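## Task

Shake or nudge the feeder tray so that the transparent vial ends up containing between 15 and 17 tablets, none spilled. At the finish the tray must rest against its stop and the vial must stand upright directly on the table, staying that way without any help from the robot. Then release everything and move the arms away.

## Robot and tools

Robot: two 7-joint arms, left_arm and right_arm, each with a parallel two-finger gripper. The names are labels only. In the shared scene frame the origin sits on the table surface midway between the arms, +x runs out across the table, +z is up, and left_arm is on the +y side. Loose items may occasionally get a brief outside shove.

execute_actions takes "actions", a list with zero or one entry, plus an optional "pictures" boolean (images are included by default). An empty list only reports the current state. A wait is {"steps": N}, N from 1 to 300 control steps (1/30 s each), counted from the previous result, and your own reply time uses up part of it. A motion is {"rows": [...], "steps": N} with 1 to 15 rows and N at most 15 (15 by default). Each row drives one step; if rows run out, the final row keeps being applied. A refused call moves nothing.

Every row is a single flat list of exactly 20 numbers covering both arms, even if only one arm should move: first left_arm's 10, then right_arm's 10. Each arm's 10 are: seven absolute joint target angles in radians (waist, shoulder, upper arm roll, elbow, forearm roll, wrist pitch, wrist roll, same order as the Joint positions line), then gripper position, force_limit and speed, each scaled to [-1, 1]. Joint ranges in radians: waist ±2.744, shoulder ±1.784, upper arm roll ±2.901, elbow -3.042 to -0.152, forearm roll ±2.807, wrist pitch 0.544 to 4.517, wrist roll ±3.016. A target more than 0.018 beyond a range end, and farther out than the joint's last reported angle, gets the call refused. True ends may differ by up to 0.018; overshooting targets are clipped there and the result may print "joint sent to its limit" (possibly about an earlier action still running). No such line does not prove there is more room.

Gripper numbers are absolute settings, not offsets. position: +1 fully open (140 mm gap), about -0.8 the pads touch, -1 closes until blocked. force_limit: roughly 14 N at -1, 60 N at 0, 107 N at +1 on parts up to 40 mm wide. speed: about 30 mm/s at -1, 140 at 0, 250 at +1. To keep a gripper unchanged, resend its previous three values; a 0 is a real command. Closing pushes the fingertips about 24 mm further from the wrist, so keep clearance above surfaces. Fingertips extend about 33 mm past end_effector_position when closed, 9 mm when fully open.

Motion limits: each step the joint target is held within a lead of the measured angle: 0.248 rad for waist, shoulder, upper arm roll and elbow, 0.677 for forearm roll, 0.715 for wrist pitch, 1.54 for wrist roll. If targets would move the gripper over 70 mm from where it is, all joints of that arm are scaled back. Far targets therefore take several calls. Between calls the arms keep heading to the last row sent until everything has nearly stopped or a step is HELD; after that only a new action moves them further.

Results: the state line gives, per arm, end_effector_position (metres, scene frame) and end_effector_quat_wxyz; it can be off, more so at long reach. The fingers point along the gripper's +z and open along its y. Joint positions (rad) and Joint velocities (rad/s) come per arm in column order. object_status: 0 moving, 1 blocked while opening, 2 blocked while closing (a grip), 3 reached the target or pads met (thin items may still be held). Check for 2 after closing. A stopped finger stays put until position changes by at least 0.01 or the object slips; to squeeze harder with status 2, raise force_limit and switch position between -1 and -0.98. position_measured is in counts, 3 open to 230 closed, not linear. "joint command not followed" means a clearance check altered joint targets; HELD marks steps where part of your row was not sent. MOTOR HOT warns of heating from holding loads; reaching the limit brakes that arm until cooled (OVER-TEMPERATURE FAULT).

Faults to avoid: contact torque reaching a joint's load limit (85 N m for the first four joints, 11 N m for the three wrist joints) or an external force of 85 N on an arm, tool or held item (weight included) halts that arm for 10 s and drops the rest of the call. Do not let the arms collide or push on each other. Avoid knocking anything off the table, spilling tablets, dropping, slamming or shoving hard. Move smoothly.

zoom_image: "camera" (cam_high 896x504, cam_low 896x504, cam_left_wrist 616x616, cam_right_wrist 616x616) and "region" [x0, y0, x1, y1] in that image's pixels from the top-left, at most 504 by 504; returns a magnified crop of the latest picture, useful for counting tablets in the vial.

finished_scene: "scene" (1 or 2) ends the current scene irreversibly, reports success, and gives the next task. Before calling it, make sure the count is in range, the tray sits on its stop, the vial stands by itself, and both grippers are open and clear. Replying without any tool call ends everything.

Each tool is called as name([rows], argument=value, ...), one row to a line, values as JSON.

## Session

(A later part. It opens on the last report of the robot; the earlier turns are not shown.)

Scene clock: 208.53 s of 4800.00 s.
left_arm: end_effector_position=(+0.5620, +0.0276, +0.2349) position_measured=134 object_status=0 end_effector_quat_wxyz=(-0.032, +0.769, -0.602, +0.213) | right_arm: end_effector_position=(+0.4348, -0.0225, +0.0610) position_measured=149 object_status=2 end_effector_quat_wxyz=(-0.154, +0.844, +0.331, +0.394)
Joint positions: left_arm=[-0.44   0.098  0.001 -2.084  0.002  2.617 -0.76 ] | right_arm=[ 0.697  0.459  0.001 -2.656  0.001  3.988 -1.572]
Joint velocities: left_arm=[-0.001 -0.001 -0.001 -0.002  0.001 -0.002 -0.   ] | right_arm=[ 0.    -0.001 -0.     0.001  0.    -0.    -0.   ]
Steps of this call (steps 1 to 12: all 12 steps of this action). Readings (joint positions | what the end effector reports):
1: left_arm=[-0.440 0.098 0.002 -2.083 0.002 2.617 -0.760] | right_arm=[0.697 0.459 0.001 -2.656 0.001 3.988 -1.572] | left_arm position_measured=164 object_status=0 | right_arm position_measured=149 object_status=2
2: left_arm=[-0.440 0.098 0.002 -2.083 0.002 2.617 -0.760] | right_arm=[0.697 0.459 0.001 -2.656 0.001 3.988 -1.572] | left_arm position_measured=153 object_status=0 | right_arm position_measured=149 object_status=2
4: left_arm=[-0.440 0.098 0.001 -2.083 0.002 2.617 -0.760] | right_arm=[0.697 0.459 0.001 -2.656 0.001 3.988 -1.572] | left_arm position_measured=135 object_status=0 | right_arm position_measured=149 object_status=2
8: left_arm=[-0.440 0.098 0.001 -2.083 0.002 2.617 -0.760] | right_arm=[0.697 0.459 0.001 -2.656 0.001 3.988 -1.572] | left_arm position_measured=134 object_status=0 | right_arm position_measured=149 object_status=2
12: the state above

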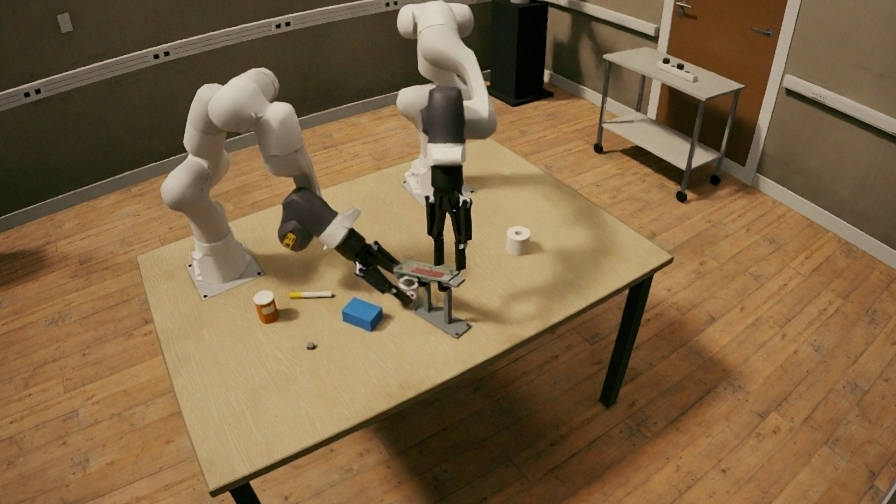

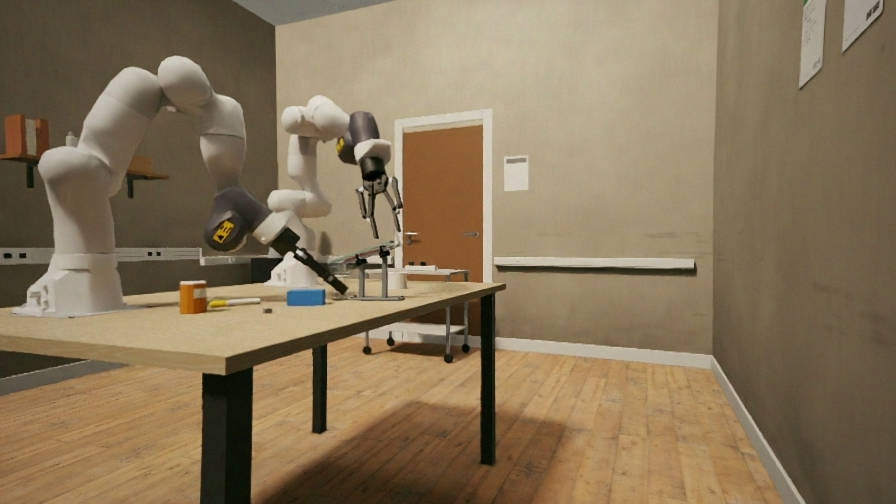

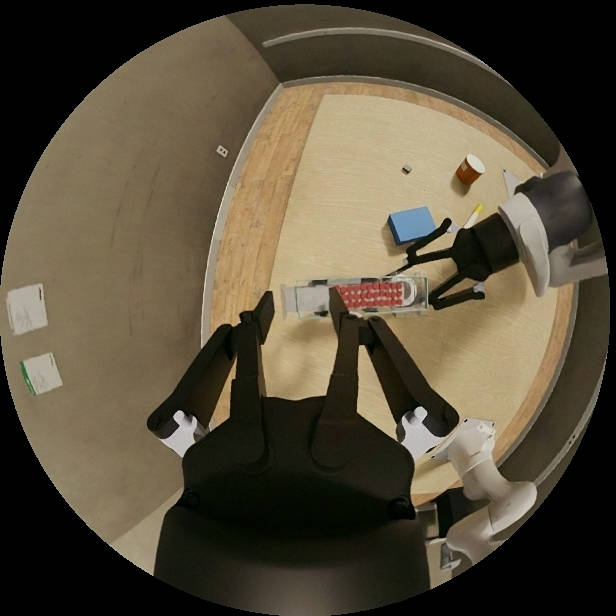

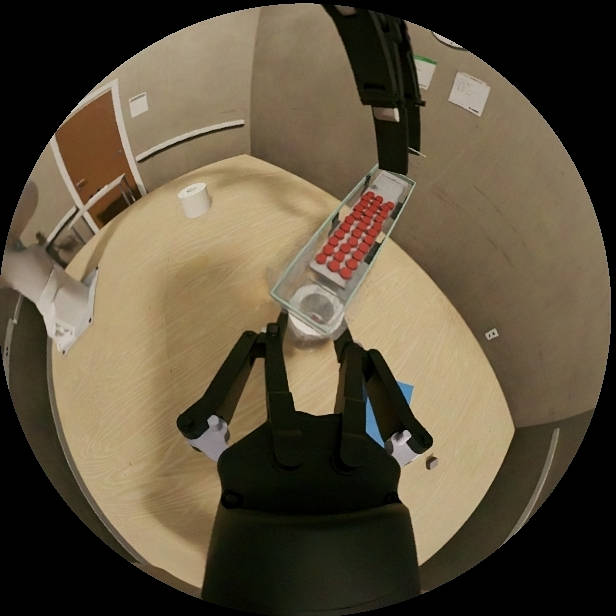

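execute_actions([
  {"rows": [
[-0.4417,0.0995,0,-2.0851,0.003,2.614,-0.764,-0.04,-0.8,1, 0.6975,0.4613,0,-2.6549,0,3.986,-1.575,-1,-0.6,-0.6],
[-0.4417,0.0995,0,-2.0851,0.003,2.614,-0.764,-0.04,-0.8,1, 0.6990,0.4613,0,-2.6549,0,3.986,-1.575,-1,-0.6,-0.6],
[-0.4417,0.0995,0,-2.0851,0.003,2.614,-0.764,-0.28,-0.8,1, 0.6998,0.4613,0,-2.6549,0,3.986,-1.575,-1,-0.6,-0.6],
[-0.4417,0.0995,0,-2.0851,0.003,2.614,-0.764,-0.28,-0.8,1, 0.7006,0.4613,0,-2.6549,0,3.986,-1.575,-1,-0.6,-0.6],
[-0.4417,0.0995,0,-2.0851,0.003,2.614,-0.764,-0.28,-0.8,1, 0.7014,0.4613,0,-2.6549,0,3.986,-1.575,-1,-0.6,-0.6],
[-0.4417,0.0995,0,-2.0851,0.003,2.614,-0.764,-0.28,-0.8,1, 0.7022,0.4613,0,-2.6549,0,3.986,-1.575,-1,-0.6,-0.6],
[-0.4417,0.0995,0,-2.0851,0.003,2.614,-0.764,-0.28,-0.8,1, 0.7028,0.4613,0,-2.6549,0,3.986,-1.575,-1,-0.6,-0.6],
[-0.4417,0.0995,0,-2.0851,0.003,2.614,-0.764,-0.28,-0.8,1, 0.7032,0.4613,0,-2.6549,0,3.986,-1.575,-1,-0.6,-0.6],
[-0.4417,0.0995,0,-2.0851,0.003,2.614,-0.764,-0.28,-0.8,1, 0.7032,0.4613,0,-2.6549,0,3.986,-1.575,-1,-0.6,-0.6]
], "steps": 9},
], pictures=false)

execute_actions([
  {"rows": [
[-0.4417,0.0995,0,-2.0851,0.003,2.614,-0.764,-0.04,-0.8,1, 0.7032,0.4613,0,-2.6549,0,3.986,-1.575,-1,-0.6,-0.6]
], "steps": 8},
], pictures=false)

execute_actions([
  {"rows": [
[-0.4417,0.0995,0,-2.0851,0.003,2.614,-0.764,-0.28,-0.8,1, 0.7032,0.4613,0,-2.6549,0,3.986,-1.575,-1,-0.6,-0.6]
], "steps": 7},
], pictures=false)

execute_actions([
  {"rows": [
[-0.4417,0.0995,0,-2.0851,0.003,2.614,-0.764,-0.04,-0.8,1, 0.7032,0.4613,0,-2.6549,0,3.986,-1.575,-1,-0.6,-0.6]
], "steps": 8},
], pictures=false)

execute_actions([
  {"rows": [
[-0.4417,0.0995,0,-2.0851,0.003,2.614,-0.764,-0.28,-0.8,1, 0.7032,0.4613,0,-2.6549,0,3.986,-1.575,-1,-0.6,-0.6]
], "steps": 7},
], pictures=false)

execute_actions([
  {"rows": [
[-0.4417,0.0995,0,-2.0851,0.003,2.614,-0.764,-0.04,-0.8,1, 0.7032,0.4613,0,-2.6549,0,3.986,-1.575,-1,-0.6,-0.6]
], "steps": 8},
], pictures=false)

execute_actions([
  {"rows": [
[-0.4417,0.0995,0,-2.0851,0.003,2.614,-0.764,-0.28,-0.8,1, 0.7032,0.4613,0,-2.6549,0,3.986,-1.575,-1,-0.6,-0.6]
], "steps": 7},
], pictures=false)

execute_actions([
  {"rows": [
[-0.4417,0.0995,0,-2.0851,0.003,2.614,-0.764,-0.04,-0.8,1, 0.7032,0.4613,0,-2.6549,0,3.986,-1.575,-1,-0.6,-0.6]
], "steps": 8},
], pictures=false)

execute_actions([
  {"rows": [
[-0.4417,0.0995,0,-2.0851,0.003,2.614,-0.764,-0.28,-0.8,1, 0.7032,0.4613,0,-2.6549,0,3.986,-1.575,-1,-0.6,-0.6]
], "steps": 7},
], pictures=false)

execute_actions([
  {"rows": [
[-0.4417,0.0995,0,-2.0851,0.003,2.614,-0.764,-0.04,-0.8,1, 0.7032,0.4613,0,-2.6549,0,3.986,-1.575,-1,-0.6,-0.6]
], "steps": 8},
], pictures=false)

execute_actions([
  {"rows": [
[-0.4417,0.0995,0,-2.0851,0.003,2.614,-0.764,-0.22,-0.8,1, 0.7032,0.4613,0,-2.6549,0,3.986,-1.575,-1,-0.6,-0.6]
], "steps": 7},
], pictures=false)

execute_actions([
  {"rows": [
[-0.4417,0.0995,0,-2.0851,0.003,2.614,-0.764,-0.04,-0.8,1, 0.7032,0.4613,0,-2.6549,0,3.986,-1.575,-1,-0.6,-0.6]
], "steps": 13},
], pictures=true)

zoom_image(camera="cam_right_wrist", region=[260, 200, 410, 350])

zoom_image(camera="cam_left_wrist", region=[340, 255, 450, 335])

Scene clock: 235.40 s of 4800.00 s.
left_arm: end_effector_position=(+0.5622, +0.0275, +0.2353) position_measured=164 object_status=0 end_effector_quat_wxyz=(-0.032, +0.768, -0.602, +0.214) | right_arm: end_effector_position=(+0.4331, -0.0206, +0.0610) position_measured=149 object_status=2 end_effector_quat_wxyz=(-0.155, +0.843, +0.332, +0.394)
Joint positions: left_arm=[-0.44   0.098  0.001 -2.083  0.002  2.617 -0.76 ] | right_arm=[ 0.701  0.459  0.001 -2.656  0.001  3.988 -1.572]
Joint velocities: left_arm=[ 0.    -0.001  0.001 -0.001 -0.    -0.     0.   ] | right_arm=[ 0.013 -0.     0.001  0.    -0.    -0.001  0.   ]
Steps of this call (steps 1 to 15: the robot went on to your last target; steps 16 to 90: nothing new was sent; then 23.57 s passed at rest; steps 91 to 99: all 9 steps of this action). Readings (joint positions | what the end effector reports):
91: left_arm=[-0.440 0.098 0.001 -2.084 0.002 2.616 -0.760] | right_arm=[0.697 0.459 0.001 -2.656 0.001 3.988 -1.572] | left_arm position_measured=134 object_status=3 | right_arm position_measured=149 object_status=2
92: left_arm=[-0.440 0.098 0.001 -2.084 0.002 2.616 -0.760] | right_arm=[0.697 0.459 0.001 -2.656 0.001 3.988 -1.572] | left_arm position_measured=134 object_status=3 | right_arm position_measured=149 object_status=2
94: left_arm=[-0.440 0.098 0.001 -2.083 0.002 2.617 -0.760] | right_arm=[0.698 0.459 0.001 -2.656 0.001 3.988 -1.572] | left_arm position_measured=145 object_status=0 | right_arm position_measured=149 object_status=2
98: left_arm=[-0.440 0.098 0.001 -2.083 0.002 2.617 -0.760] | right_arm=[0.700 0.459 0.001 -2.656 0.001 3.988 -1.572] | left_arm position_measured=164 object_status=0 | right_arm position_measured=149 object_status=2
99: the state above

Scene clock: 235.67 s of 4800.00 s.
left_arm: end_effector_position=(+0.5620, +0.0275, +0.2351) position_measured=134 object_status=0 end_effector_quat_wxyz=(-0.032, +0.768, -0.602, +0.213) | right_arm: end_effector_position=(+0.4328, -0.0203, +0.0610) position_measured=149 object_status=2 end_effector_quat_wxyz=(-0.155, +0.843, +0.333, +0.393)
Joint positions: left_arm=[-0.44   0.098  0.001 -2.083  0.002  2.617 -0.76 ] | right_arm=[ 0.701  0.459  0.001 -2.656  0.001  3.988 -1.572]
Joint velocities: left_arm=[ 0.     0.    -0.    -0.001 -0.001 -0.001  0.001] | right_arm=[-0.001 -0.    -0.001 -0.    -0.001 -0.    -0.002]
Steps of this call (steps 1 to 8: all 8 steps of this action). Readings (joint positions | what the end effector reports):
1: left_arm=[-0.440 0.098 0.001 -2.083 0.002 2.617 -0.760] | right_arm=[0.701 0.459 0.001 -2.656 0.001 3.988 -1.572] | left_arm position_measured=164 object_status=0 | right_arm position_measured=149 object_status=2
2: left_arm=[-0.440 0.098 0.001 -2.083 0.002 2.617 -0.760] | right_arm=[0.701 0.459 0.001 -2.656 0.001 3.988 -1.572] | left_arm position_measured=153 object_status=0 | right_arm position_measured=149 object_status=2
4: left_arm=[-0.440 0.098 0.001 -2.083 0.002 2.617 -0.760] | right_arm=[0.701 0.459 0.001 -2.656 0.001 3.988 -1.572] | left_arm position_measured=135 object_status=0 | right_arm position_measured=149 object_status=2
8: the state above

Scene clock: 235.90 s of 4800.00 s.
left_arm: end_effector_position=(+0.5623, +0.0275, +0.2355) position_measured=164 object_status=0 end_effector_quat_wxyz=(-0.032, +0.768, -0.602, +0.214) | right_arm: end_effector_position=(+0.4327, -0.0203, +0.0610) position_measured=149 object_status=2 end_effector_quat_wxyz=(-0.155, +0.843, +0.333, +0.393)
Joint positions: left_arm=[-0.44   0.098  0.002 -2.083  0.002  2.617 -0.76 ] | right_arm=[ 0.702  0.459  0.001 -2.656  0.001  3.988 -1.572]
Joint velocities: left_arm=[ 0.001  0.     0.001  0.    -0.001  0.    -0.001] | right_arm=[ 0.001  0.001  0.001 -0.001  0.     0.001  0.002]
Steps of this call (steps 1 to 7: all 7 steps of this action). Readings (joint positions | what the end effector reports):
1: left_arm=[-0.440 0.098 0.001 -2.084 0.002 2.617 -0.760] | right_arm=[0.701 0.459 0.001 -2.656 0.001 3.988 -1.572] | left_arm position_measured=134 object_status=0 | right_arm position_measured=149 object_status=2
2: left_arm=[-0.440 0.098 0.001 -2.083 0.002 2.617 -0.760] | right_arm=[0.702 0.459 0.001 -2.656 0.001 3.988 -1.572] | left_arm position_measured=145 object_status=0 | right_arm position_measured=149 object_status=2
4: left_arm=[-0.440 0.098 0.002 -2.083 0.002 2.617 -0.760] | right_arm=[0.702 0.459 0.001 -2.656 0.001 3.988 -1.572] | left_arm position_measured=164 object_status=0 | right_arm position_measured=149 object_status=2
7: the state above

Scene clock: 236.17 s of 4800.00 s.
left_arm: end_effector_position=(+0.5620, +0.0275, +0.2352) position_measured=134 object_status=0 end_effector_quat_wxyz=(-0.032, +0.768, -0.602, +0.214) | right_arm: end_effector_position=(+0.4327, -0.0203, +0.0610) position_measured=149 object_status=2 end_effector_quat_wxyz=(-0.155, +0.843, +0.333, +0.393)
Joint positions: left_arm=[-0.44   0.098  0.001 -2.083  0.002  2.617 -0.76 ] | right_arm=[ 0.702  0.459  0.001 -2.656  0.001  3.988 -1.572]
Joint velocities: left_arm=[-0.001 -0.001 -0.001  0.    -0.    -0.001 -0.001] | right_arm=[-0.     0.     0.001 -0.001  0.    -0.     0.001]
Steps of this call (steps 1 to 8: all 8 steps of this action). Readings (joint positions | what the end effector reports):
1: left_arm=[-0.440 0.098 0.002 -2.083 0.002 2.617 -0.760] | right_arm=[0.702 0.459 0.001 -2.656 0.001 3.988 -1.572] | left_arm position_measured=164 object_status=0 | right_arm position_measured=149 object_status=2
2: left_arm=[-0.440 0.098 0.001 -2.083 0.002 2.617 -0.760] | right_arm=[0.702 0.459 0.001 -2.656 0.001 3.988 -1.572] | left_arm position_measured=153 object_status=0 | right_arm position_measured=149 object_status=2
4: left_arm=[-0.440 0.098 0.001 -2.083 0.002 2.617 -0.760] | right_arm=[0.702 0.459 0.001 -2.656 0.001 3.988 -1.572] | left_arm position_measured=135 object_status=0 | right_arm position_measured=149 object_status=2
8: the state above

Scene clock: 236.40 s of 4800.00 s.
left_arm: end_effector_position=(+0.5623, +0.0275, +0.2356) position_measured=164 object_status=0 end_effector_quat_wxyz=(-0.032, +0.768, -0.602, +0.214) | right_arm: end_effector_position=(+0.4327, -0.0203, +0.0610) position_measured=149 object_status=2 end_effector_quat_wxyz=(-0.155, +0.843, +0.333, +0.393)
Joint positions: left_arm=[-0.44   0.098  0.002 -2.083  0.002  2.617 -0.76 ] | right_arm=[ 0.702  0.459  0.001 -2.656  0.001  3.988 -1.572]
Joint velocities: left_arm=[ 0.001  0.001 -0.    -0.     0.001  0.001  0.001] | right_arm=[ 0.001 -0.     0.    -0.001  0.001  0.001  0.002]
Steps of this call (steps 1 to 7: all 7 steps of this action). Readings (joint positions | what the end effector reports):
1: left_arm=[-0.440 0.098 0.001 -2.083 0.002 2.617 -0.760] | right_arm=[0.702 0.459 0.001 -2.656 0.001 3.988 -1.572] | left_arm position_measured=134 object_status=0 | right_arm position_measured=149 object_status=2
2: left_arm=[-0.440 0.098 0.001 -2.083 0.002 2.617 -0.760] | right_arm=[0.702 0.459 0.001 -2.656 0.001 3.988 -1.572] | left_arm position_measured=145 object_status=0 | right_arm position_measured=149 object_status=2
4: left_arm=[-0.440 0.098 0.002 -2.083 0.002 2.617 -0.760] | right_arm=[0.702 0.459 0.001 -2.656 0.001 3.988 -1.572] | left_arm position_measured=164 object_status=0 | right_arm position_measured=149 object_status=2
7: the state above

Scene clock: 236.67 s of 4800.00 s.
left_arm: end_effector_position=(+0.5620, +0.0275, +0.2352) position_measured=134 object_status=0 end_effector_quat_wxyz=(-0.032, +0.768, -0.602, +0.214) | right_arm: end_effector_position=(+0.4327, -0.0203, +0.0610) position_measured=149 object_status=2 end_effector_quat_wxyz=(-0.155, +0.843, +0.333, +0.393)
Joint positions: left_arm=[-0.44   0.098  0.001 -2.083  0.002  2.617 -0.76 ] | right_arm=[ 0.702  0.459  0.001 -2.656  0.001  3.988 -1.572]
Joint velocities: left_arm=[-0.001  0.002 -0.001  0.     0.001 -0.002  0.   ] | right_arm=[-0.     0.001  0.    -0.001 -0.    -0.001 -0.   ]
Steps of this call (steps 1 to 8: all 8 steps of this action). Readings (joint positions | what the end effector reports):
1: left_arm=[-0.440 0.098 0.002 -2.083 0.002 2.617 -0.760] | right_arm=[0.702 0.459 0.001 -2.656 0.001 3.988 -1.572] | left_arm position_measured=164 object_status=0 | right_arm position_measured=149 object_status=2
2: left_arm=[-0.440 0.098 0.001 -2.083 0.002 2.617 -0.760] | right_arm=[0.702 0.459 0.001 -2.656 0.001 3.988 -1.572] | left_arm position_measured=153 object_status=0 | right_arm position_measured=149 object_status=2
4: left_arm=[-0.440 0.098 0.001 -2.083 0.002 2.617 -0.760] | right_arm=[0.702 0.459 0.001 -2.656 0.001 3.988 -1.572] | left_arm position_measured=135 object_status=0 | right_arm position_measured=149 object_status=2
8: the state above

Scene clock: 236.90 s of 4800.00 s.
left_arm: end_effector_position=(+0.5624, +0.0275, +0.2356) position_measured=164 object_status=0 end_effector_quat_wxyz=(-0.032, +0.768, -0.602, +0.214) | right_arm: end_effector_position=(+0.4327, -0.0203, +0.0610) position_measured=149 object_status=2 end_effector_quat_wxyz=(-0.155, +0.843, +0.333, +0.393)
Joint positions: left_arm=[-0.44   0.098  0.002 -2.083  0.002  2.617 -0.76 ] | right_arm=[ 0.702  0.459  0.001 -2.656  0.001  3.988 -1.572]
Joint velocities: left_arm=[-0.001 -0.    -0.    -0.002 -0.001 -0.001  0.   ] | right_arm=[ 0.001  0.     0.001 -0.    -0.001  0.     0.001]
Steps of this call (steps 1 to 7: all 7 steps of this action). Readings (joint positions | what the end effector reports):
1: left_arm=[-0.440 0.098 0.001 -2.083 0.002 2.617 -0.760] | right_arm=[0.702 0.459 0.001 -2.656 0.001 3.988 -1.572] | left_arm position_measured=134 object_status=0 | right_arm position_measured=149 object_status=2
2: left_arm=[-0.440 0.098 0.001 -2.083 0.002 2.617 -0.760] | right_arm=[0.702 0.459 0.001 -2.656 0.001 3.988 -1.572] | left_arm position_measured=145 object_status=0 | right_arm position_measured=149 object_status=2
4: left_arm=[-0.440 0.098 0.002 -2.083 0.002 2.617 -0.760] | right_arm=[0.702 0.459 0.001 -2.656 0.001 3.988 -1.572] | left_arm position_measured=164 object_status=0 | right_arm position_measured=149 object_status=2
7: the state above

Scene clock: 237.17 s of 4800.00 s.
left_arm: end_effector_position=(+0.5620, +0.0275, +0.2352) position_measured=134 object_status=0 end_effector_quat_wxyz=(-0.032, +0.768, -0.602, +0.214) | right_arm: end_effector_position=(+0.4327, -0.0203, +0.0610) position_measured=149 object_status=2 end_effector_quat_wxyz=(-0.155, +0.843, +0.333, +0.393)
Joint positions: left_arm=[-0.44   0.098  0.001 -2.083  0.002  2.617 -0.76 ] | right_arm=[ 0.702  0.459  0.001 -2.656  0.001  3.988 -1.572]
Joint velocities: left_arm=[ 0.001 -0.001  0.001  0.001 -0.001 -0.002  0.   ] | right_arm=[ 0.001  0.    -0.002  0.001  0.    -0.001  0.001]
Steps of this call (steps 1 to 8: all 8 steps of this action). Readings (joint positions | what the end effector reports):
1: left_arm=[-0.440 0.098 0.002 -2.083 0.002 2.617 -0.760] | right_arm=[0.702 0.459 0.001 -2.656 0.001 3.988 -1.572] | left_arm position_measured=164 object_status=0 | right_arm position_measured=149 object_status=2
2: left_arm=[-0.440 0.098 0.001 -2.083 0.002 2.617 -0.760] | right_arm=[0.702 0.459 0.001 -2.656 0.001 3.988 -1.572] | left_arm position_measured=153 object_status=0 | right_arm position_measured=149 object_status=2
4: left_arm=[-0.440 0.098 0.001 -2.083 0.002 2.617 -0.760] | right_arm=[0.702 0.459 0.001 -2.656 0.001 3.988 -1.572] | left_arm position_measured=135 object_status=0 | right_arm position_measured=149 object_status=2
8: the state above

Scene clock: 237.40 s of 4800.00 s.
left_arm: end_effector_position=(+0.5624, +0.0276, +0.2356) position_measured=164 object_status=0 end_effector_quat_wxyz=(-0.033, +0.768, -0.602, +0.214) | right_arm: end_effector_position=(+0.4327, -0.0203, +0.0610) position_measured=149 object_status=2 end_effector_quat_wxyz=(-0.155, +0.843, +0.333, +0.393)
Joint positions: left_arm=[-0.44   0.098  0.002 -2.083  0.002  2.617 -0.76 ] | right_arm=[ 0.702  0.459  0.001 -2.656  0.001  3.988 -1.572]
Joint velocities: left_arm=[ 0.     0.001 -0.    -0.001 -0.001  0.    -0.001] | right_arm=[-0.002  0.     0.    -0.001 -0.001  0.     0.001]
Steps of this call (steps 1 to 7: all 7 steps of this action). Readings (joint positions | what the end effector reports):
1: left_arm=[-0.440 0.098 0.001 -2.083 0.002 2.617 -0.760] | right_arm=[0.702 0.459 0.001 -2.656 0.001 3.988 -1.572] | left_arm position_measured=134 object_status=0 | right_arm position_measured=149 object_status=2
2: left_arm=[-0.440 0.098 0.001 -2.083 0.002 2.617 -0.760] | right_arm=[0.702 0.459 0.001 -2.656 0.001 3.988 -1.572] | left_arm position_measured=145 object_status=0 | right_arm position_measured=149 object_status=2
4: left_arm=[-0.440 0.098 0.002 -2.083 0.002 2.617 -0.760] | right_arm=[0.702 0.459 0.001 -2.656 0.001 3.988 -1.572] | left_arm position_measured=164 object_status=0 | right_arm position_measured=149 object_status=2
7: the state above

Scene clock: 237.67 s of 4800.00 s.
left_arm: end_effector_position=(+0.5620, +0.0276, +0.2352) position_measured=134 object_status=0 end_effector_quat_wxyz=(-0.032, +0.768, -0.602, +0.214) | right_arm: end_effector_position=(+0.4327, -0.0203, +0.0610) position_measured=149 object_status=2 end_effector_quat_wxyz=(-0.155, +0.843, +0.333, +0.393)
Joint positions: left_arm=[-0.44   0.098  0.001 -2.083  0.002  2.617 -0.76 ] | right_arm=[ 0.702  0.459  0.001 -2.656  0.001  3.988 -1.572]
Joint velocities: left_arm=[ 0.001  0.    -0.    -0.001 -0.    -0.001 -0.003] | right_arm=[-0.    -0.001 -0.     0.     0.    -0.001 -0.001]
Steps of this call (steps 1 to 8: all 8 steps of this action). Readings (joint positions | what the end effector reports):
1: left_arm=[-0.440 0.098 0.002 -2.083 0.002 2.617 -0.760] | right_arm=[0.702 0.459 0.001 -2.656 0.001 3.988 -1.572] | left_arm position_measured=164 object_status=0 | right_arm position_measured=149 object_status=2
2: left_arm=[-0.440 0.098 0.001 -2.083 0.002 2.617 -0.760] | right_arm=[0.702 0.459 0.001 -2.656 0.001 3.988 -1.572] | left_arm position_measured=153 object_status=0 | right_arm position_measured=149 object_status=2
4: left_arm=[-0.440 0.098 0.001 -2.083 0.002 2.617 -0.760] | right_arm=[0.702 0.459 0.001 -2.656 0.001 3.988 -1.572] | left_arm position_measured=135 object_status=0 | right_arm position_measured=149 object_status=2
8: the state above

Scene clock: 237.90 s of 4800.00 s.
left_arm: end_effector_position=(+0.5622, +0.0275, +0.2354) position_measured=157 object_status=0 end_effector_quat_wxyz=(-0.032, +0.768, -0.602, +0.214) | right_arm: end_effector_position=(+0.4327, -0.0202, +0.0610) position_measured=149 object_status=2 end_effector_quat_wxyz=(-0.155, +0.843, +0.333, +0.393)
Joint positions: left_arm=[-0.44   0.098  0.001 -2.083  0.002  2.617 -0.76 ] | right_arm=[ 0.702  0.459  0.001 -2.656  0.001  3.988 -1.572]
Joint velocities: left_arm=[ 0.001  0.001 -0.    -0.     0.001 -0.001 -0.002] | right_arm=[-0.001 -0.     0.001  0.     0.    -0.001  0.001]
Steps of this call (steps 1 to 7: all 7 steps of this action). Readings (joint positions | what the end effector reports):
1: left_arm=[-0.440 0.098 0.001 -2.083 0.002 2.617 -0.760] | right_arm=[0.702 0.459 0.001 -2.656 0.001 3.988 -1.572] | left_arm position_measured=134 object_status=0 | right_arm position_measured=149 object_status=2
2: left_arm=[-0.440 0.098 0.001 -2.083 0.002 2.617 -0.760] | right_arm=[0.702 0.459 0.001 -2.656 0.001 3.988 -1.572] | left_arm position_measured=145 object_status=0 | right_arm position_measured=149 object_status=2
4: left_arm=[-0.440 0.098 0.001 -2.083 0.002 2.617 -0.760] | right_arm=[0.702 0.459 0.001 -2.656 0.001 3.988 -1.572] | left_arm position_measured=157 object_status=0 | right_arm position_measured=149 object_status=2
7: the state above

Scene clock: 238.33 s of 4800.00 s.
left_arm: end_effector_position=(+0.5620, +0.0275, +0.2351) position_measured=134 object_status=0 end_effector_quat_wxyz=(-0.032, +0.768, -0.602, +0.213) | right_arm: end_effector_position=(+0.4327, -0.0202, +0.0610) position_measured=149 object_status=2 end_effector_quat_wxyz=(-0.155, +0.843, +0.333, +0.393)
Joint positions: left_arm=[-0.44   0.098  0.001 -2.084  0.002  2.617 -0.76 ] | right_arm=[ 0.702  0.459  0.001 -2.656  0.001  3.988 -1.572]
Joint velocities: left_arm=[-0.001 -0.002  0.     0.001  0.     0.001 -0.   ] | right_arm=[-0.001 -0.002 -0.001 -0.    -0.001  0.     0.   ]
Steps of this call (steps 1 to 13: all 13 steps of this action). Readings (joint positions | what the end effector reports):
1: left_arm=[-0.440 0.098 0.001 -2.083 0.002 2.617 -0.760] | right_arm=[0.702 0.459 0.001 -2.656 0.001 3.988 -1.572] | left_arm position_measured=157 object_status=0 | right_arm position_measured=149 object_status=2
2: left_arm=[-0.440 0.098 0.001 -2.083 0.002 2.617 -0.760] | right_arm=[0.702 0.459 0.001 -2.656 0.001 3.988 -1.572] | left_arm position_measured=146 object_status=0 | right_arm position_measured=149 object_status=2
4: left_arm=[-0.440 0.098 0.001 -2.083 0.002 2.617 -0.760] | right_arm=[0.702 0.459 0.001 -2.656 0.001 3.988 -1.572] | left_arm position_measured=134 object_status=0 | right_arm position_measured=149 object_status=2
8: left_arm=[-0.440 0.098 0.001 -2.083 0.002 2.617 -0.760] | right_arm=[0.702 0.459 0.001 -2.656 0.001 3.988 -1.572] | left_arm position_measured=134 object_status=0 | right_arm position_measured=149 object_status=2
13: the state above

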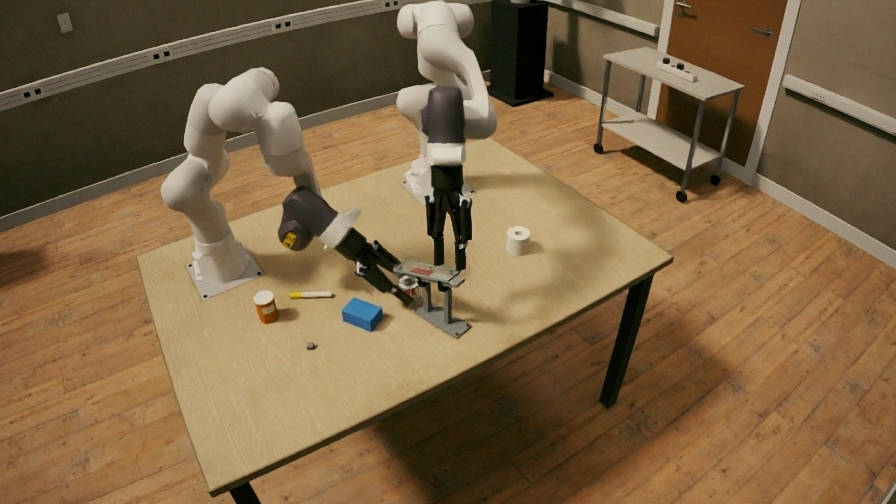

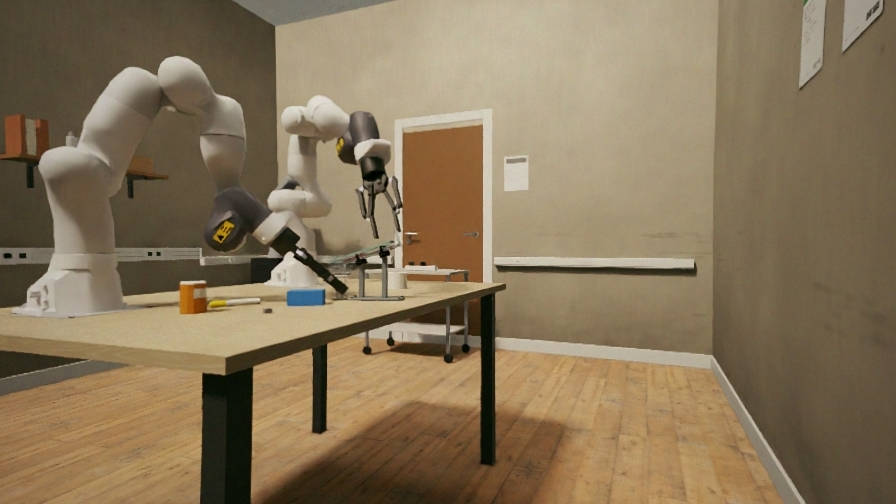

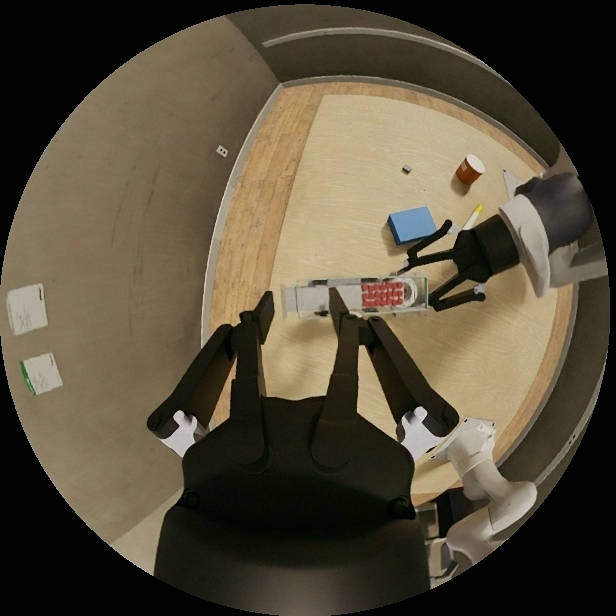

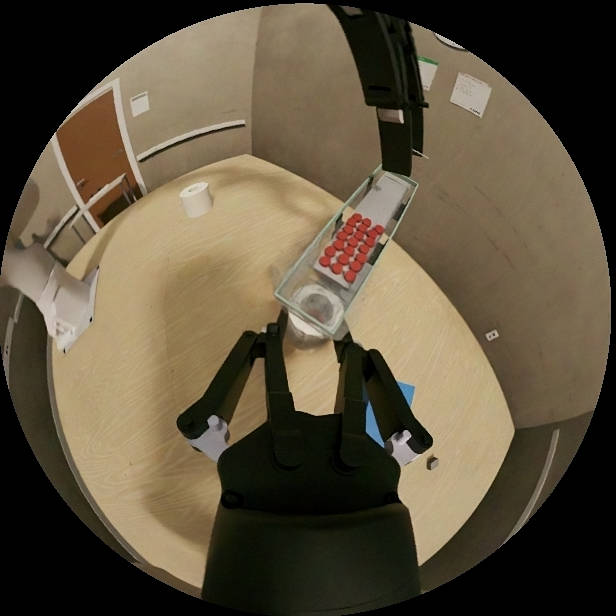

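Region (260, 200, 410, 350) of cam_right_wrist's 616x616 image, scaled by 3.360, with more detail than that image has.

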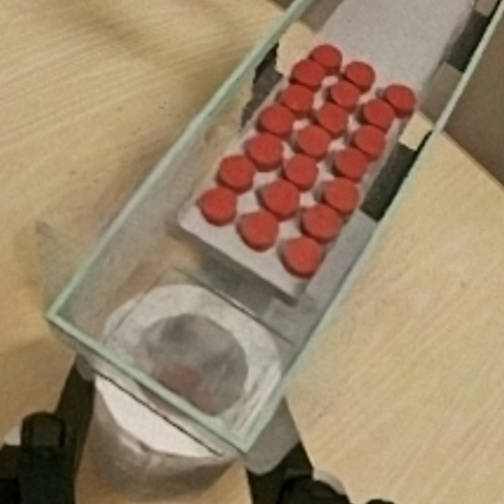

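Region (340, 255, 450, 335) of cam_left_wrist's 616x616 image, scaled by 4.582, with more detail than that image has; it fills the top 367 rows of this view, and the rest is white.

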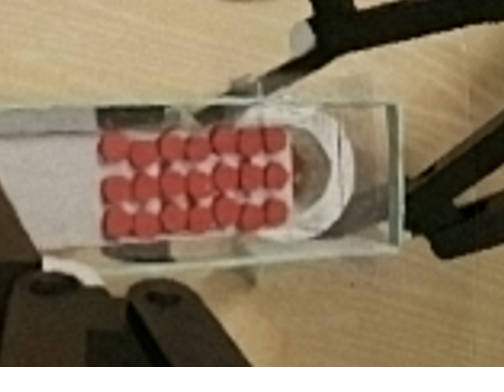

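execute_actions([
  {"rows": [
[-0.4417,0.0985,0,-2.0851,0.003,2.614,-0.764,0.15,-0.8,0, 0.7032,0.4613,0,-2.6549,0,3.986,-1.575,0.1,-0.6,-0.6],
[-0.4417,0.0977,0,-2.0851,0.003,2.614,-0.764,0.15,-0.8,0, 0.7032,0.4613,0,-2.6549,0,3.986,-1.575,0.1,-0.6,-0.6],
[-0.4417,0.0970,0,-2.0851,0.003,2.614,-0.764,0.15,-0.8,0, 0.7032,0.4613,0,-2.6549,0,3.986,-1.575,0.1,-0.6,-0.6],
[-0.4417,0.0965,0,-2.0851,0.003,2.614,-0.764,0.15,-0.8,0, 0.7032,0.4606,0,-2.6555,0,3.988,-1.575,0.1,-0.6,-0.6],
[-0.4417,0.0952,0,-2.0851,0.003,2.614,-0.764,0.15,-0.8,0, 0.7032,0.4599,0,-2.6560,0,3.990,-1.575,0.1,-0.6,-0.6],
[-0.4417,0.0931,0,-2.0851,0.003,2.614,-0.764,0.15,-0.8,0, 0.7032,0.4592,0,-2.6565,0,3.9917,-1.575,0.1,-0.6,-0.6],
[-0.4417,0.0903,0,-2.0851,0.003,2.614,-0.764,0.15,-0.8,0, 0.7032,0.4586,0,-2.6570,0,3.9937,-1.575,0.1,-0.6,-0.6],
[-0.4417,0.0869,0,-2.0851,0.003,2.614,-0.764,0.15,-0.8,0, 0.7032,0.4580,0,-2.6575,0,3.9969,-1.575,0.1,-0.6,-0.6],
[-0.4417,0.0829,0,-2.0851,0.003,2.614,-0.764,0.15,-0.8,0, 0.7032,0.4576,0,-2.6586,0,4.0012,-1.575,0.1,-0.6,-0.6],
[-0.4417,0.0785,0,-2.0851,0.003,2.614,-0.764,0.15,-0.8,0, 0.7032,0.4565,0,-2.6617,0,4.0064,-1.575,0.1,-0.6,-0.6],
[-0.4417,0.0737,0,-2.0851,0.003,2.614,-0.764,0.15,-0.8,0, 0.7032,0.4548,0,-2.6666,0,4.0124,-1.575,0.1,-0.6,-0.6],
[-0.4417,0.0685,0,-2.0851,0.003,2.614,-0.764,0.15,-0.8,0, 0.7032,0.4524,0,-2.6732,0,4.0192,-1.575,0.1,-0.6,-0.6],
[-0.4417,0.0631,0,-2.0851,0.003,2.614,-0.764,0.15,-0.8,0, 0.7032,0.4496,0,-2.6813,0,4.0265,-1.575,0.1,-0.6,-0.6],
[-0.4417,0.0576,0,-2.0851,0.003,2.614,-0.764,0.15,-0.8,0, 0.7032,0.4463,0,-2.6906,0,4.0343,-1.575,0.1,-0.6,-0.6],
[-0.4417,0.0520,0,-2.0851,0.003,2.614,-0.764,0.15,-0.8,0, 0.7032,0.4426,0,-2.7011,0,4.0425,-1.575,0.1,-0.6,-0.6]
], "steps": 15},
], pictures=false)

execute_actions([
  {"rows": [
[-0.4410,0.0464,0,-2.0851,0.003,2.614,-0.764,0.15,-0.8,0, 0.7032,0.4386,0,-2.7125,0,4.0510,-1.575,0.1,-0.6,-0.6],
[-0.4402,0.0409,0,-2.0851,0.003,2.614,-0.764,0.15,-0.8,0, 0.7032,0.4343,0,-2.7246,0,4.0595,-1.575,0.1,-0.6,-0.6],
[-0.4395,0.0355,0,-2.0851,0.003,2.614,-0.764,0.15,-0.8,0, 0.7032,0.4298,0,-2.7373,0,4.0680,-1.575,0.1,-0.6,-0.6],
[-0.4380,0.0303,0,-2.0851,0.003,2.614,-0.764,0.15,-0.8,0, 0.7032,0.4252,0,-2.7503,0,4.0765,-1.575,0.1,-0.6,-0.6],
[-0.4336,0.0255,0,-2.0851,0.003,2.614,-0.764,0.15,-0.8,0, 0.7032,0.4205,0,-2.7635,0,4.0847,-1.575,0.1,-0.6,-0.6],
[-0.4266,0.0211,0,-2.0851,0.003,2.614,-0.764,0.15,-0.8,0, 0.7032,0.4158,0,-2.7767,0,4.0925,-1.575,0.1,-0.6,-0.6],
[-0.4173,0.0171,0,-2.0851,0.003,2.614,-0.764,0.15,-0.8,0, 0.7032,0.4112,0,-2.7897,0,4.0998,-1.575,0.1,-0.6,-0.6],
[-0.4059,0.0137,0,-2.0851,0.003,2.614,-0.764,0.15,-0.8,0, 0.7051,0.4067,0,-2.8024,0,4.1066,-1.575,0.1,-0.6,-0.6],
[-0.3926,0.0109,0,-2.0851,0.003,2.614,-0.764,0.15,-0.8,0, 0.7107,0.4024,0,-2.8145,0,4.1126,-1.575,0.1,-0.6,-0.6],
[-0.3778,0.0088,0,-2.0851,0.003,2.614,-0.764,0.15,-0.8,0, 0.7195,0.3984,0,-2.8259,0,4.1178,-1.575,0.1,-0.6,-0.6],
[-0.3617,0.0075,0,-2.0851,0.003,2.614,-0.764,0.15,-0.8,0, 0.7314,0.3947,0,-2.8364,0,4.1221,-1.575,0.1,-0.6,-0.6],
[-0.3446,0.007,0,-2.0851,0.003,2.614,-0.764,0.15,-0.8,0, 0.7458,0.3914,0,-2.8457,0,4.1253,-1.575,0.1,-0.6,-0.6],
[-0.3266,0.007,0,-2.0851,0.003,2.614,-0.764,0.15,-0.8,0, 0.7626,0.3886,0,-2.8538,0,4.1273,-1.575,0.1,-0.6,-0.6],
[-0.3082,0.007,0,-2.0851,0.003,2.614,-0.764,0.15,-0.8,0, 0.7813,0.3862,0,-2.8604,0,4.128,-1.575,0.1,-0.6,-0.6],
[-0.2895,0.007,0,-2.0851,0.003,2.614,-0.764,0.15,-0.8,0, 0.8017,0.3845,0,-2.8653,0,4.128,-1.575,0.1,-0.6,-0.6]
], "steps": 15},
], pictures=false)

execute_actions([
  {"rows": [
[-0.2708,0.007,0,-2.0851,0.003,2.614,-0.764,0.15,-0.8,0, 0.8234,0.3834,0,-2.8684,0,4.128,-1.575,0.1,-0.6,-0.6],
[-0.2524,0.007,0,-2.0851,0.003,2.614,-0.764,0.15,-0.8,0, 0.8462,0.383,0,-2.8695,0,4.128,-1.575,0.1,-0.6,-0.6],
[-0.2344,0.007,0,-2.0851,0.003,2.614,-0.764,0.15,-0.8,0, 0.8695,0.383,0,-2.8695,0,4.128,-1.575,0.1,-0.6,-0.6],
[-0.2173,0.007,0,-2.0851,0.003,2.614,-0.764,0.15,-0.8,0, 0.8932,0.383,0,-2.8695,0,4.128,-1.575,0.1,-0.6,-0.6],
[-0.2012,0.007,0,-2.0851,0.003,2.614,-0.764,0.15,-0.8,0, 0.9169,0.383,0,-2.8695,0,4.128,-1.575,0.1,-0.6,-0.6],
[-0.1864,0.007,0,-2.0851,0.003,2.614,-0.764,0.15,-0.8,0, 0.9402,0.383,0,-2.8695,0,4.128,-1.575,0.1,-0.6,-0.6],
[-0.1731,0.007,0,-2.0851,0.003,2.614,-0.764,0.15,-0.8,0, 0.9630,0.383,0,-2.8695,0,4.128,-1.575,0.1,-0.6,-0.6],
[-0.1617,0.007,0,-2.0851,0.003,2.614,-0.764,0.15,-0.8,0, 0.9847,0.383,0,-2.8695,0,4.128,-1.575,0.1,-0.6,-0.6],
[-0.1524,0.007,0,-2.0851,0.003,2.614,-0.764,0.15,-0.8,0, 1.0051,0.383,0,-2.8695,0,4.128,-1.575,0.1,-0.6,-0.6],
[-0.1454,0.007,0,-2.0851,0.003,2.614,-0.764,0.15,-0.8,0, 1.0238,0.383,0,-2.8695,0,4.128,-1.575,0.1,-0.6,-0.6],
[-0.1410,0.007,0,-2.0851,0.003,2.614,-0.764,0.15,-0.8,0, 1.0406,0.383,0,-2.8695,0,4.128,-1.575,0.1,-0.6,-0.6],
[-0.1395,0.007,0,-2.0851,0.003,2.614,-0.764,0.15,-0.8,0, 1.0550,0.383,0,-2.8695,0,4.128,-1.575,0.1,-0.6,-0.6],
[-0.1395,0.007,0,-2.0851,0.003,2.614,-0.764,0.15,-0.8,0, 1.0669,0.383,0,-2.8695,0,4.128,-1.575,0.1,-0.6,-0.6],
[-0.1395,0.007,0,-2.0851,0.003,2.614,-0.764,0.15,-0.8,0, 1.0757,0.383,0,-2.8695,0,4.128,-1.575,0.1,-0.6,-0.6],
[-0.1395,0.007,0,-2.0851,0.003,2.614,-0.764,0.15,-0.8,0, 1.0813,0.383,0,-2.8695,0,4.128,-1.575,0.1,-0.6,-0.6]
], "steps": 15},
], pictures=false)

execute_actions([
  {"rows": [
[-0.1395,0.007,0,-2.0851,0.003,2.614,-0.764,0.15,-0.8,0, 1.0832,0.383,0,-2.8695,0,4.128,-1.575,0.1,-0.6,-0.6]
], "steps": 7},
], pictures=true)

zoom_image(camera="cam_low", region=[315, 220, 415, 320])

zoom_image(camera="cam_high", region=[375, 245, 485, 355])

zoom_image(camera="cam_right_wrist", region=[380, 200, 560, 380])

zoom_image(camera="cam_left_wrist", region=[320, 170, 500, 330])

Scene clock: 276.40 s of 4800.00 s.
left_arm: end_effector_position=(+0.5637, +0.0263, +0.2562) position_measured=110 object_status=3 end_effector_quat_wxyz=(-0.034, +0.766, -0.600, +0.228) | right_arm: end_effector_position=(+0.4270, -0.0255, +0.0636) position_measured=117 object_status=3 end_effector_quat_wxyz=(-0.157, +0.841, +0.332, +0.397)
Joint positions: left_arm=[-0.44   0.066  0.001 -2.085  0.002  2.616 -0.76 ] | right_arm=[ 0.702  0.451  0.001 -2.682  0.001  4.014 -1.572]
Joint velocities: left_arm=[ 0.    -0.164 -0.    -0.002 -0.001  0.001  0.   ] | right_arm=[-0.    -0.081  0.    -0.237 -0.     0.158  0.001]
Steps of this call (steps 1 to 15: the robot went on to your last target; steps 16 to 90: nothing new was sent; then 34.57 s passed at rest; steps 91 to 105: all 15 steps of this action). Readings (joint positions | what the end effector reports):
91: left_arm=[-0.440 0.098 0.001 -2.084 0.002 2.616 -0.760] | right_arm=[0.702 0.459 0.001 -2.656 0.001 3.988 -1.572] | left_arm position_measured=134 object_status=0 | right_arm position_measured=149 object_status=0
92: left_arm=[-0.440 0.098 0.001 -2.084 0.002 2.616 -0.760] | right_arm=[0.702 0.459 0.001 -2.656 0.001 3.988 -1.572] | left_arm position_measured=128 object_status=0 | right_arm position_measured=149 object_status=0
94: left_arm=[-0.440 0.098 0.001 -2.084 0.002 2.616 -0.760] | right_arm=[0.702 0.459 0.001 -2.656 0.001 3.988 -1.572] | left_arm position_measured=113 object_status=0 | right_arm position_measured=137 object_status=0
98: left_arm=[-0.440 0.095 0.001 -2.084 0.002 2.616 -0.760] | right_arm=[0.702 0.459 0.001 -2.656 0.001 3.990 -1.572] | left_arm position_measured=110 object_status=0 | right_arm position_measured=121 object_status=0
105: the state above

Scene clock: 276.90 s of 4800.00 s.
left_arm: end_effector_position=(+0.5992, +0.0899, +0.2960) position_measured=110 object_status=3 end_effector_quat_wxyz=(-0.052, +0.791, -0.555, +0.253) | right_arm: end_effector_position=(+0.3620, -0.0432, +0.0643) position_measured=117 object_status=3 end_effector_quat_wxyz=(-0.165, +0.834, +0.358, +0.387)
Joint positions: left_arm=[-0.331  0.008 -0.003 -2.085  0.002  2.616 -0.76 ] | right_arm=[ 0.763  0.393 -0.002 -2.848  0.001  4.109 -1.572]
Joint velocities: left_arm=[ 0.506 -0.006  0.044 -0.    -0.    -0.    -0.   ] | right_arm=[ 0.477 -0.072  0.018 -0.211 -0.002  0.099  0.001]
Steps of this call (steps 1 to 15: all 15 steps of this action). Readings (joint positions | what the end effector reports):
1: left_arm=[-0.440 0.060 0.001 -2.085 0.002 2.616 -0.760] | right_arm=[0.702 0.448 0.001 -2.691 0.001 4.020 -1.572] | left_arm position_measured=110 object_status=3 | right_arm position_measured=117 object_status=3
2: left_arm=[-0.440 0.055 0.001 -2.085 0.002 2.616 -0.760] | right_arm=[0.702 0.444 0.001 -2.701 0.001 4.027 -1.572] | left_arm position_measured=110 object_status=3 | right_arm position_measured=117 object_status=3
4: left_arm=[-0.440 0.043 0.001 -2.085 0.002 2.616 -0.760] | right_arm=[0.702 0.436 0.001 -2.723 0.001 4.040 -1.572] | left_arm position_measured=110 object_status=3 | right_arm position_measured=117 object_status=3
8: left_arm=[-0.427 0.023 -0.002 -2.085 0.002 2.616 -0.760] | right_arm=[0.702 0.419 0.001 -2.774 0.001 4.070 -1.572] | left_arm position_measured=110 object_status=3 | right_arm position_measured=117 object_status=3
15: the state above

Scene clock: 277.40 s of 4800.00 s.
left_arm: end_effector_position=(+0.6414, +0.2201, +0.2961) position_measured=110 object_status=3 end_effector_quat_wxyz=(-0.077, +0.841, -0.475, +0.247) | right_arm: end_effector_position=(+0.2272, +0.0439, +0.0662) position_measured=117 object_status=3 end_effector_quat_wxyz=(-0.222, +0.771, +0.478, +0.359)
Joint positions: left_arm=[-0.141  0.008  0.004 -2.085  0.002  2.616 -0.76 ] | right_arm=[ 1.059  0.385  0.001 -2.868  0.001  4.124 -1.572]
Joint velocities: left_arm=[ 0.025  0.    -0.002  0.    -0.001  0.001  0.001] | right_arm=[ 0.303  0.     0.008 -0.002 -0.002  0.005  0.   ]
Steps of this call (steps 1 to 15: all 15 steps of this action). Readings (joint positions | what the end effector reports):
1: left_arm=[-0.312 0.008 -0.003 -2.085 0.002 2.616 -0.760] | right_arm=[0.781 0.390 -0.002 -2.855 0.001 4.112 -1.572] | left_arm position_measured=110 object_status=3 | right_arm position_measured=117 object_status=3
2: left_arm=[-0.294 0.008 -0.002 -2.085 0.002 2.616 -0.760] | right_arm=[0.801 0.389 -0.002 -2.859 0.001 4.114 -1.572] | left_arm position_measured=110 object_status=3 | right_arm position_measured=117 object_status=3
4: left_arm=[-0.257 0.008 -0.001 -2.085 0.002 2.616 -0.760] | right_arm=[0.844 0.387 -0.002 -2.865 0.001 4.118 -1.572] | left_arm position_measured=110 object_status=3 | right_arm position_measured=117 object_status=3
8: left_arm=[-0.191 0.008 0.001 -2.085 0.002 2.616 -0.760] | right_arm=[0.936 0.386 -0.001 -2.867 0.001 4.122 -1.572] | left_arm position_measured=110 object_status=3 | right_arm position_measured=117 object_status=3
15: the state above

Scene clock: 277.63 s of 4800.00 s.
left_arm: end_effector_position=(+0.6411, +0.2187, +0.2961) position_measured=110 object_status=3 end_effector_quat_wxyz=(-0.076, +0.841, -0.476, +0.247) | right_arm: end_effector_position=(+0.2165, +0.0490, +0.0664) position_measured=117 object_status=3 end_effector_quat_wxyz=(-0.226, +0.765, +0.486, +0.356)
Joint positions: left_arm=[-0.14   0.008  0.001 -2.085  0.002  2.616 -0.76 ] | right_arm=[ 1.081  0.385  0.001 -2.868  0.     4.125 -1.572]
Joint velocities: left_arm=[ 0.    -0.    -0.003 -0.001 -0.001 -0.001 -0.   ] | right_arm=[ 0.009 -0.001 -0.     0.001  0.     0.001 -0.   ]
Steps of this call (steps 1 to 7: all 7 steps of this action). Readings (joint positions | what the end effector reports):
1: left_arm=[-0.140 0.008 0.004 -2.085 0.002 2.616 -0.760] | right_arm=[1.068 0.385 0.001 -2.868 0.000 4.125 -1.572] | left_arm position_measured=110 object_status=3 | right_arm position_measured=117 object_status=3
2: left_arm=[-0.140 0.008 0.003 -2.085 0.002 2.616 -0.760] | right_arm=[1.073 0.385 0.001 -2.868 0.000 4.125 -1.572] | left_arm position_measured=110 object_status=3 | right_arm position_measured=117 object_status=3
4: left_arm=[-0.140 0.008 0.002 -2.085 0.002 2.616 -0.760] | right_arm=[1.079 0.385 0.001 -2.868 0.000 4.125 -1.572] | left_arm position_measured=110 object_status=3 | right_arm position_measured=117 object_status=3
7: the state above

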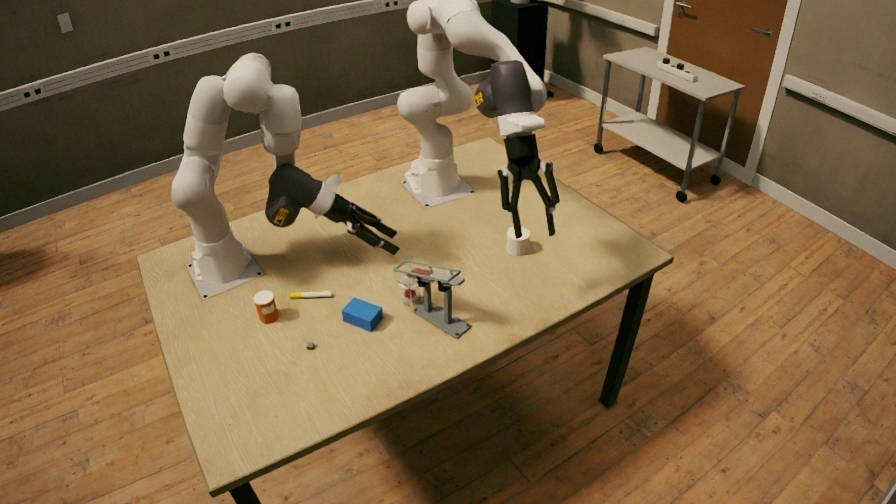

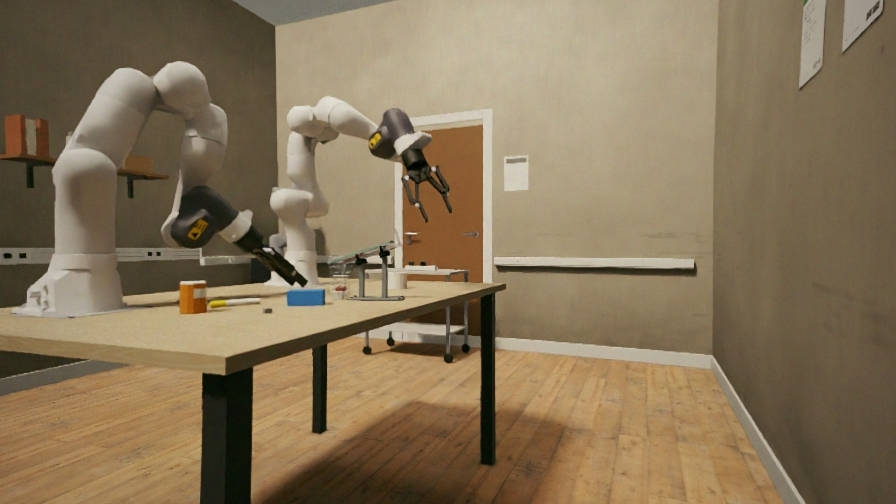

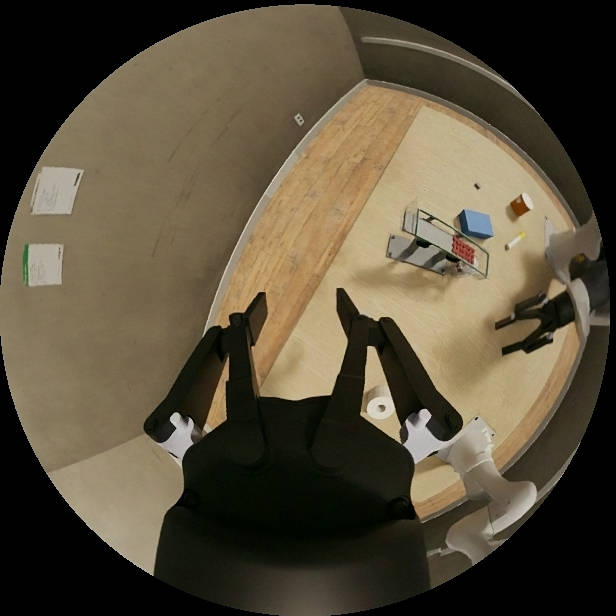

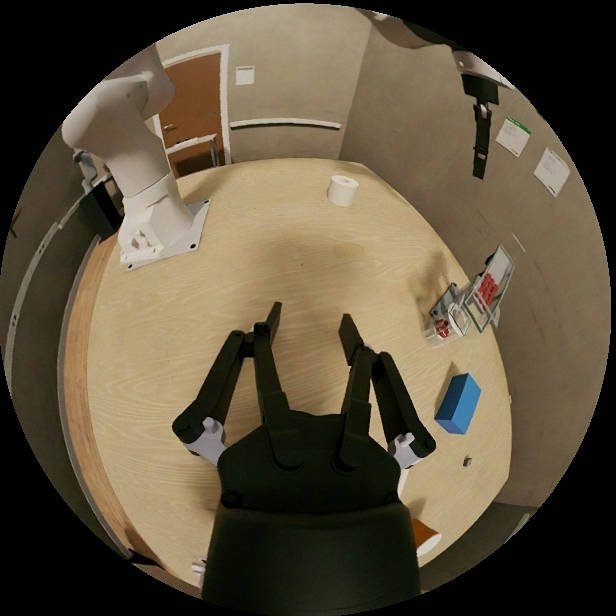

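Region (315, 220, 415, 320) of cam_low's 896x504 image, scaled by 5.040, with more detail than that image has.

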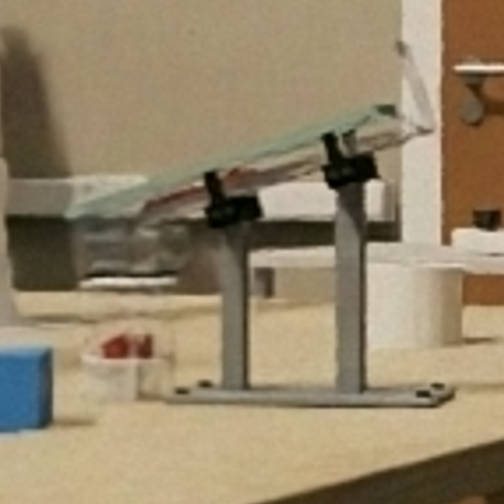

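Region (375, 245, 485, 355) of cam_high's 896x504 image, scaled by 4.582, with more detail than that image has.

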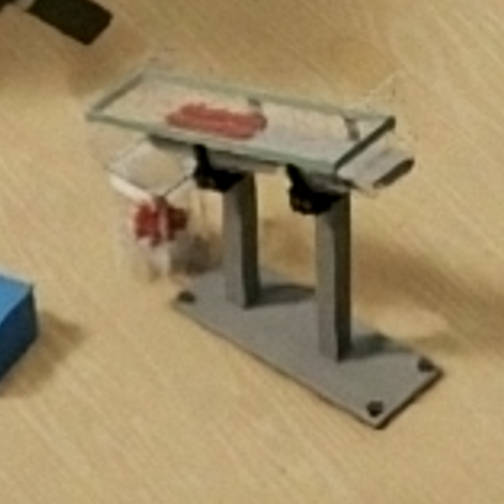

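Region (380, 200, 560, 380) of cam_right_wrist's 616x616 image, scaled by 2.800, with more detail than that image has.

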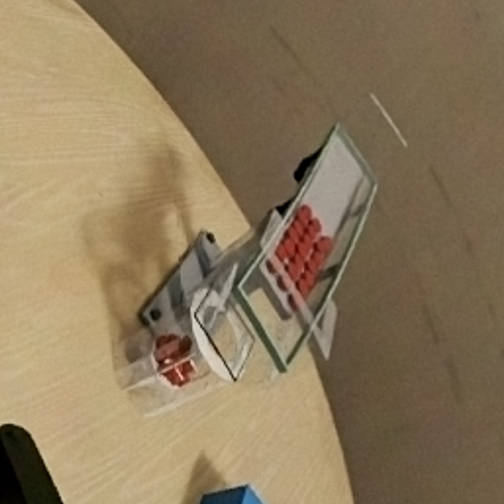

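Region (320, 170, 500, 330) of cam_left_wrist's 616x616 image, scaled by 2.800, with more detail than that image has.

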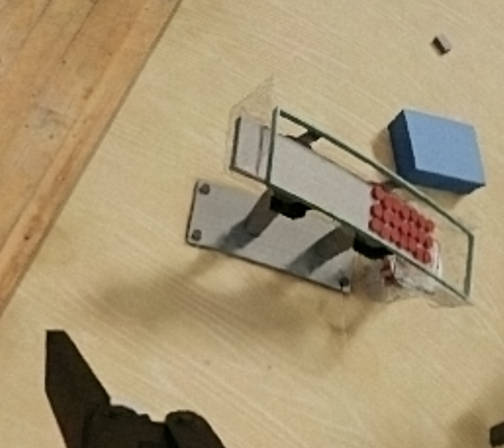

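finished_scene(scene=2)

The scene is finished: the task was done.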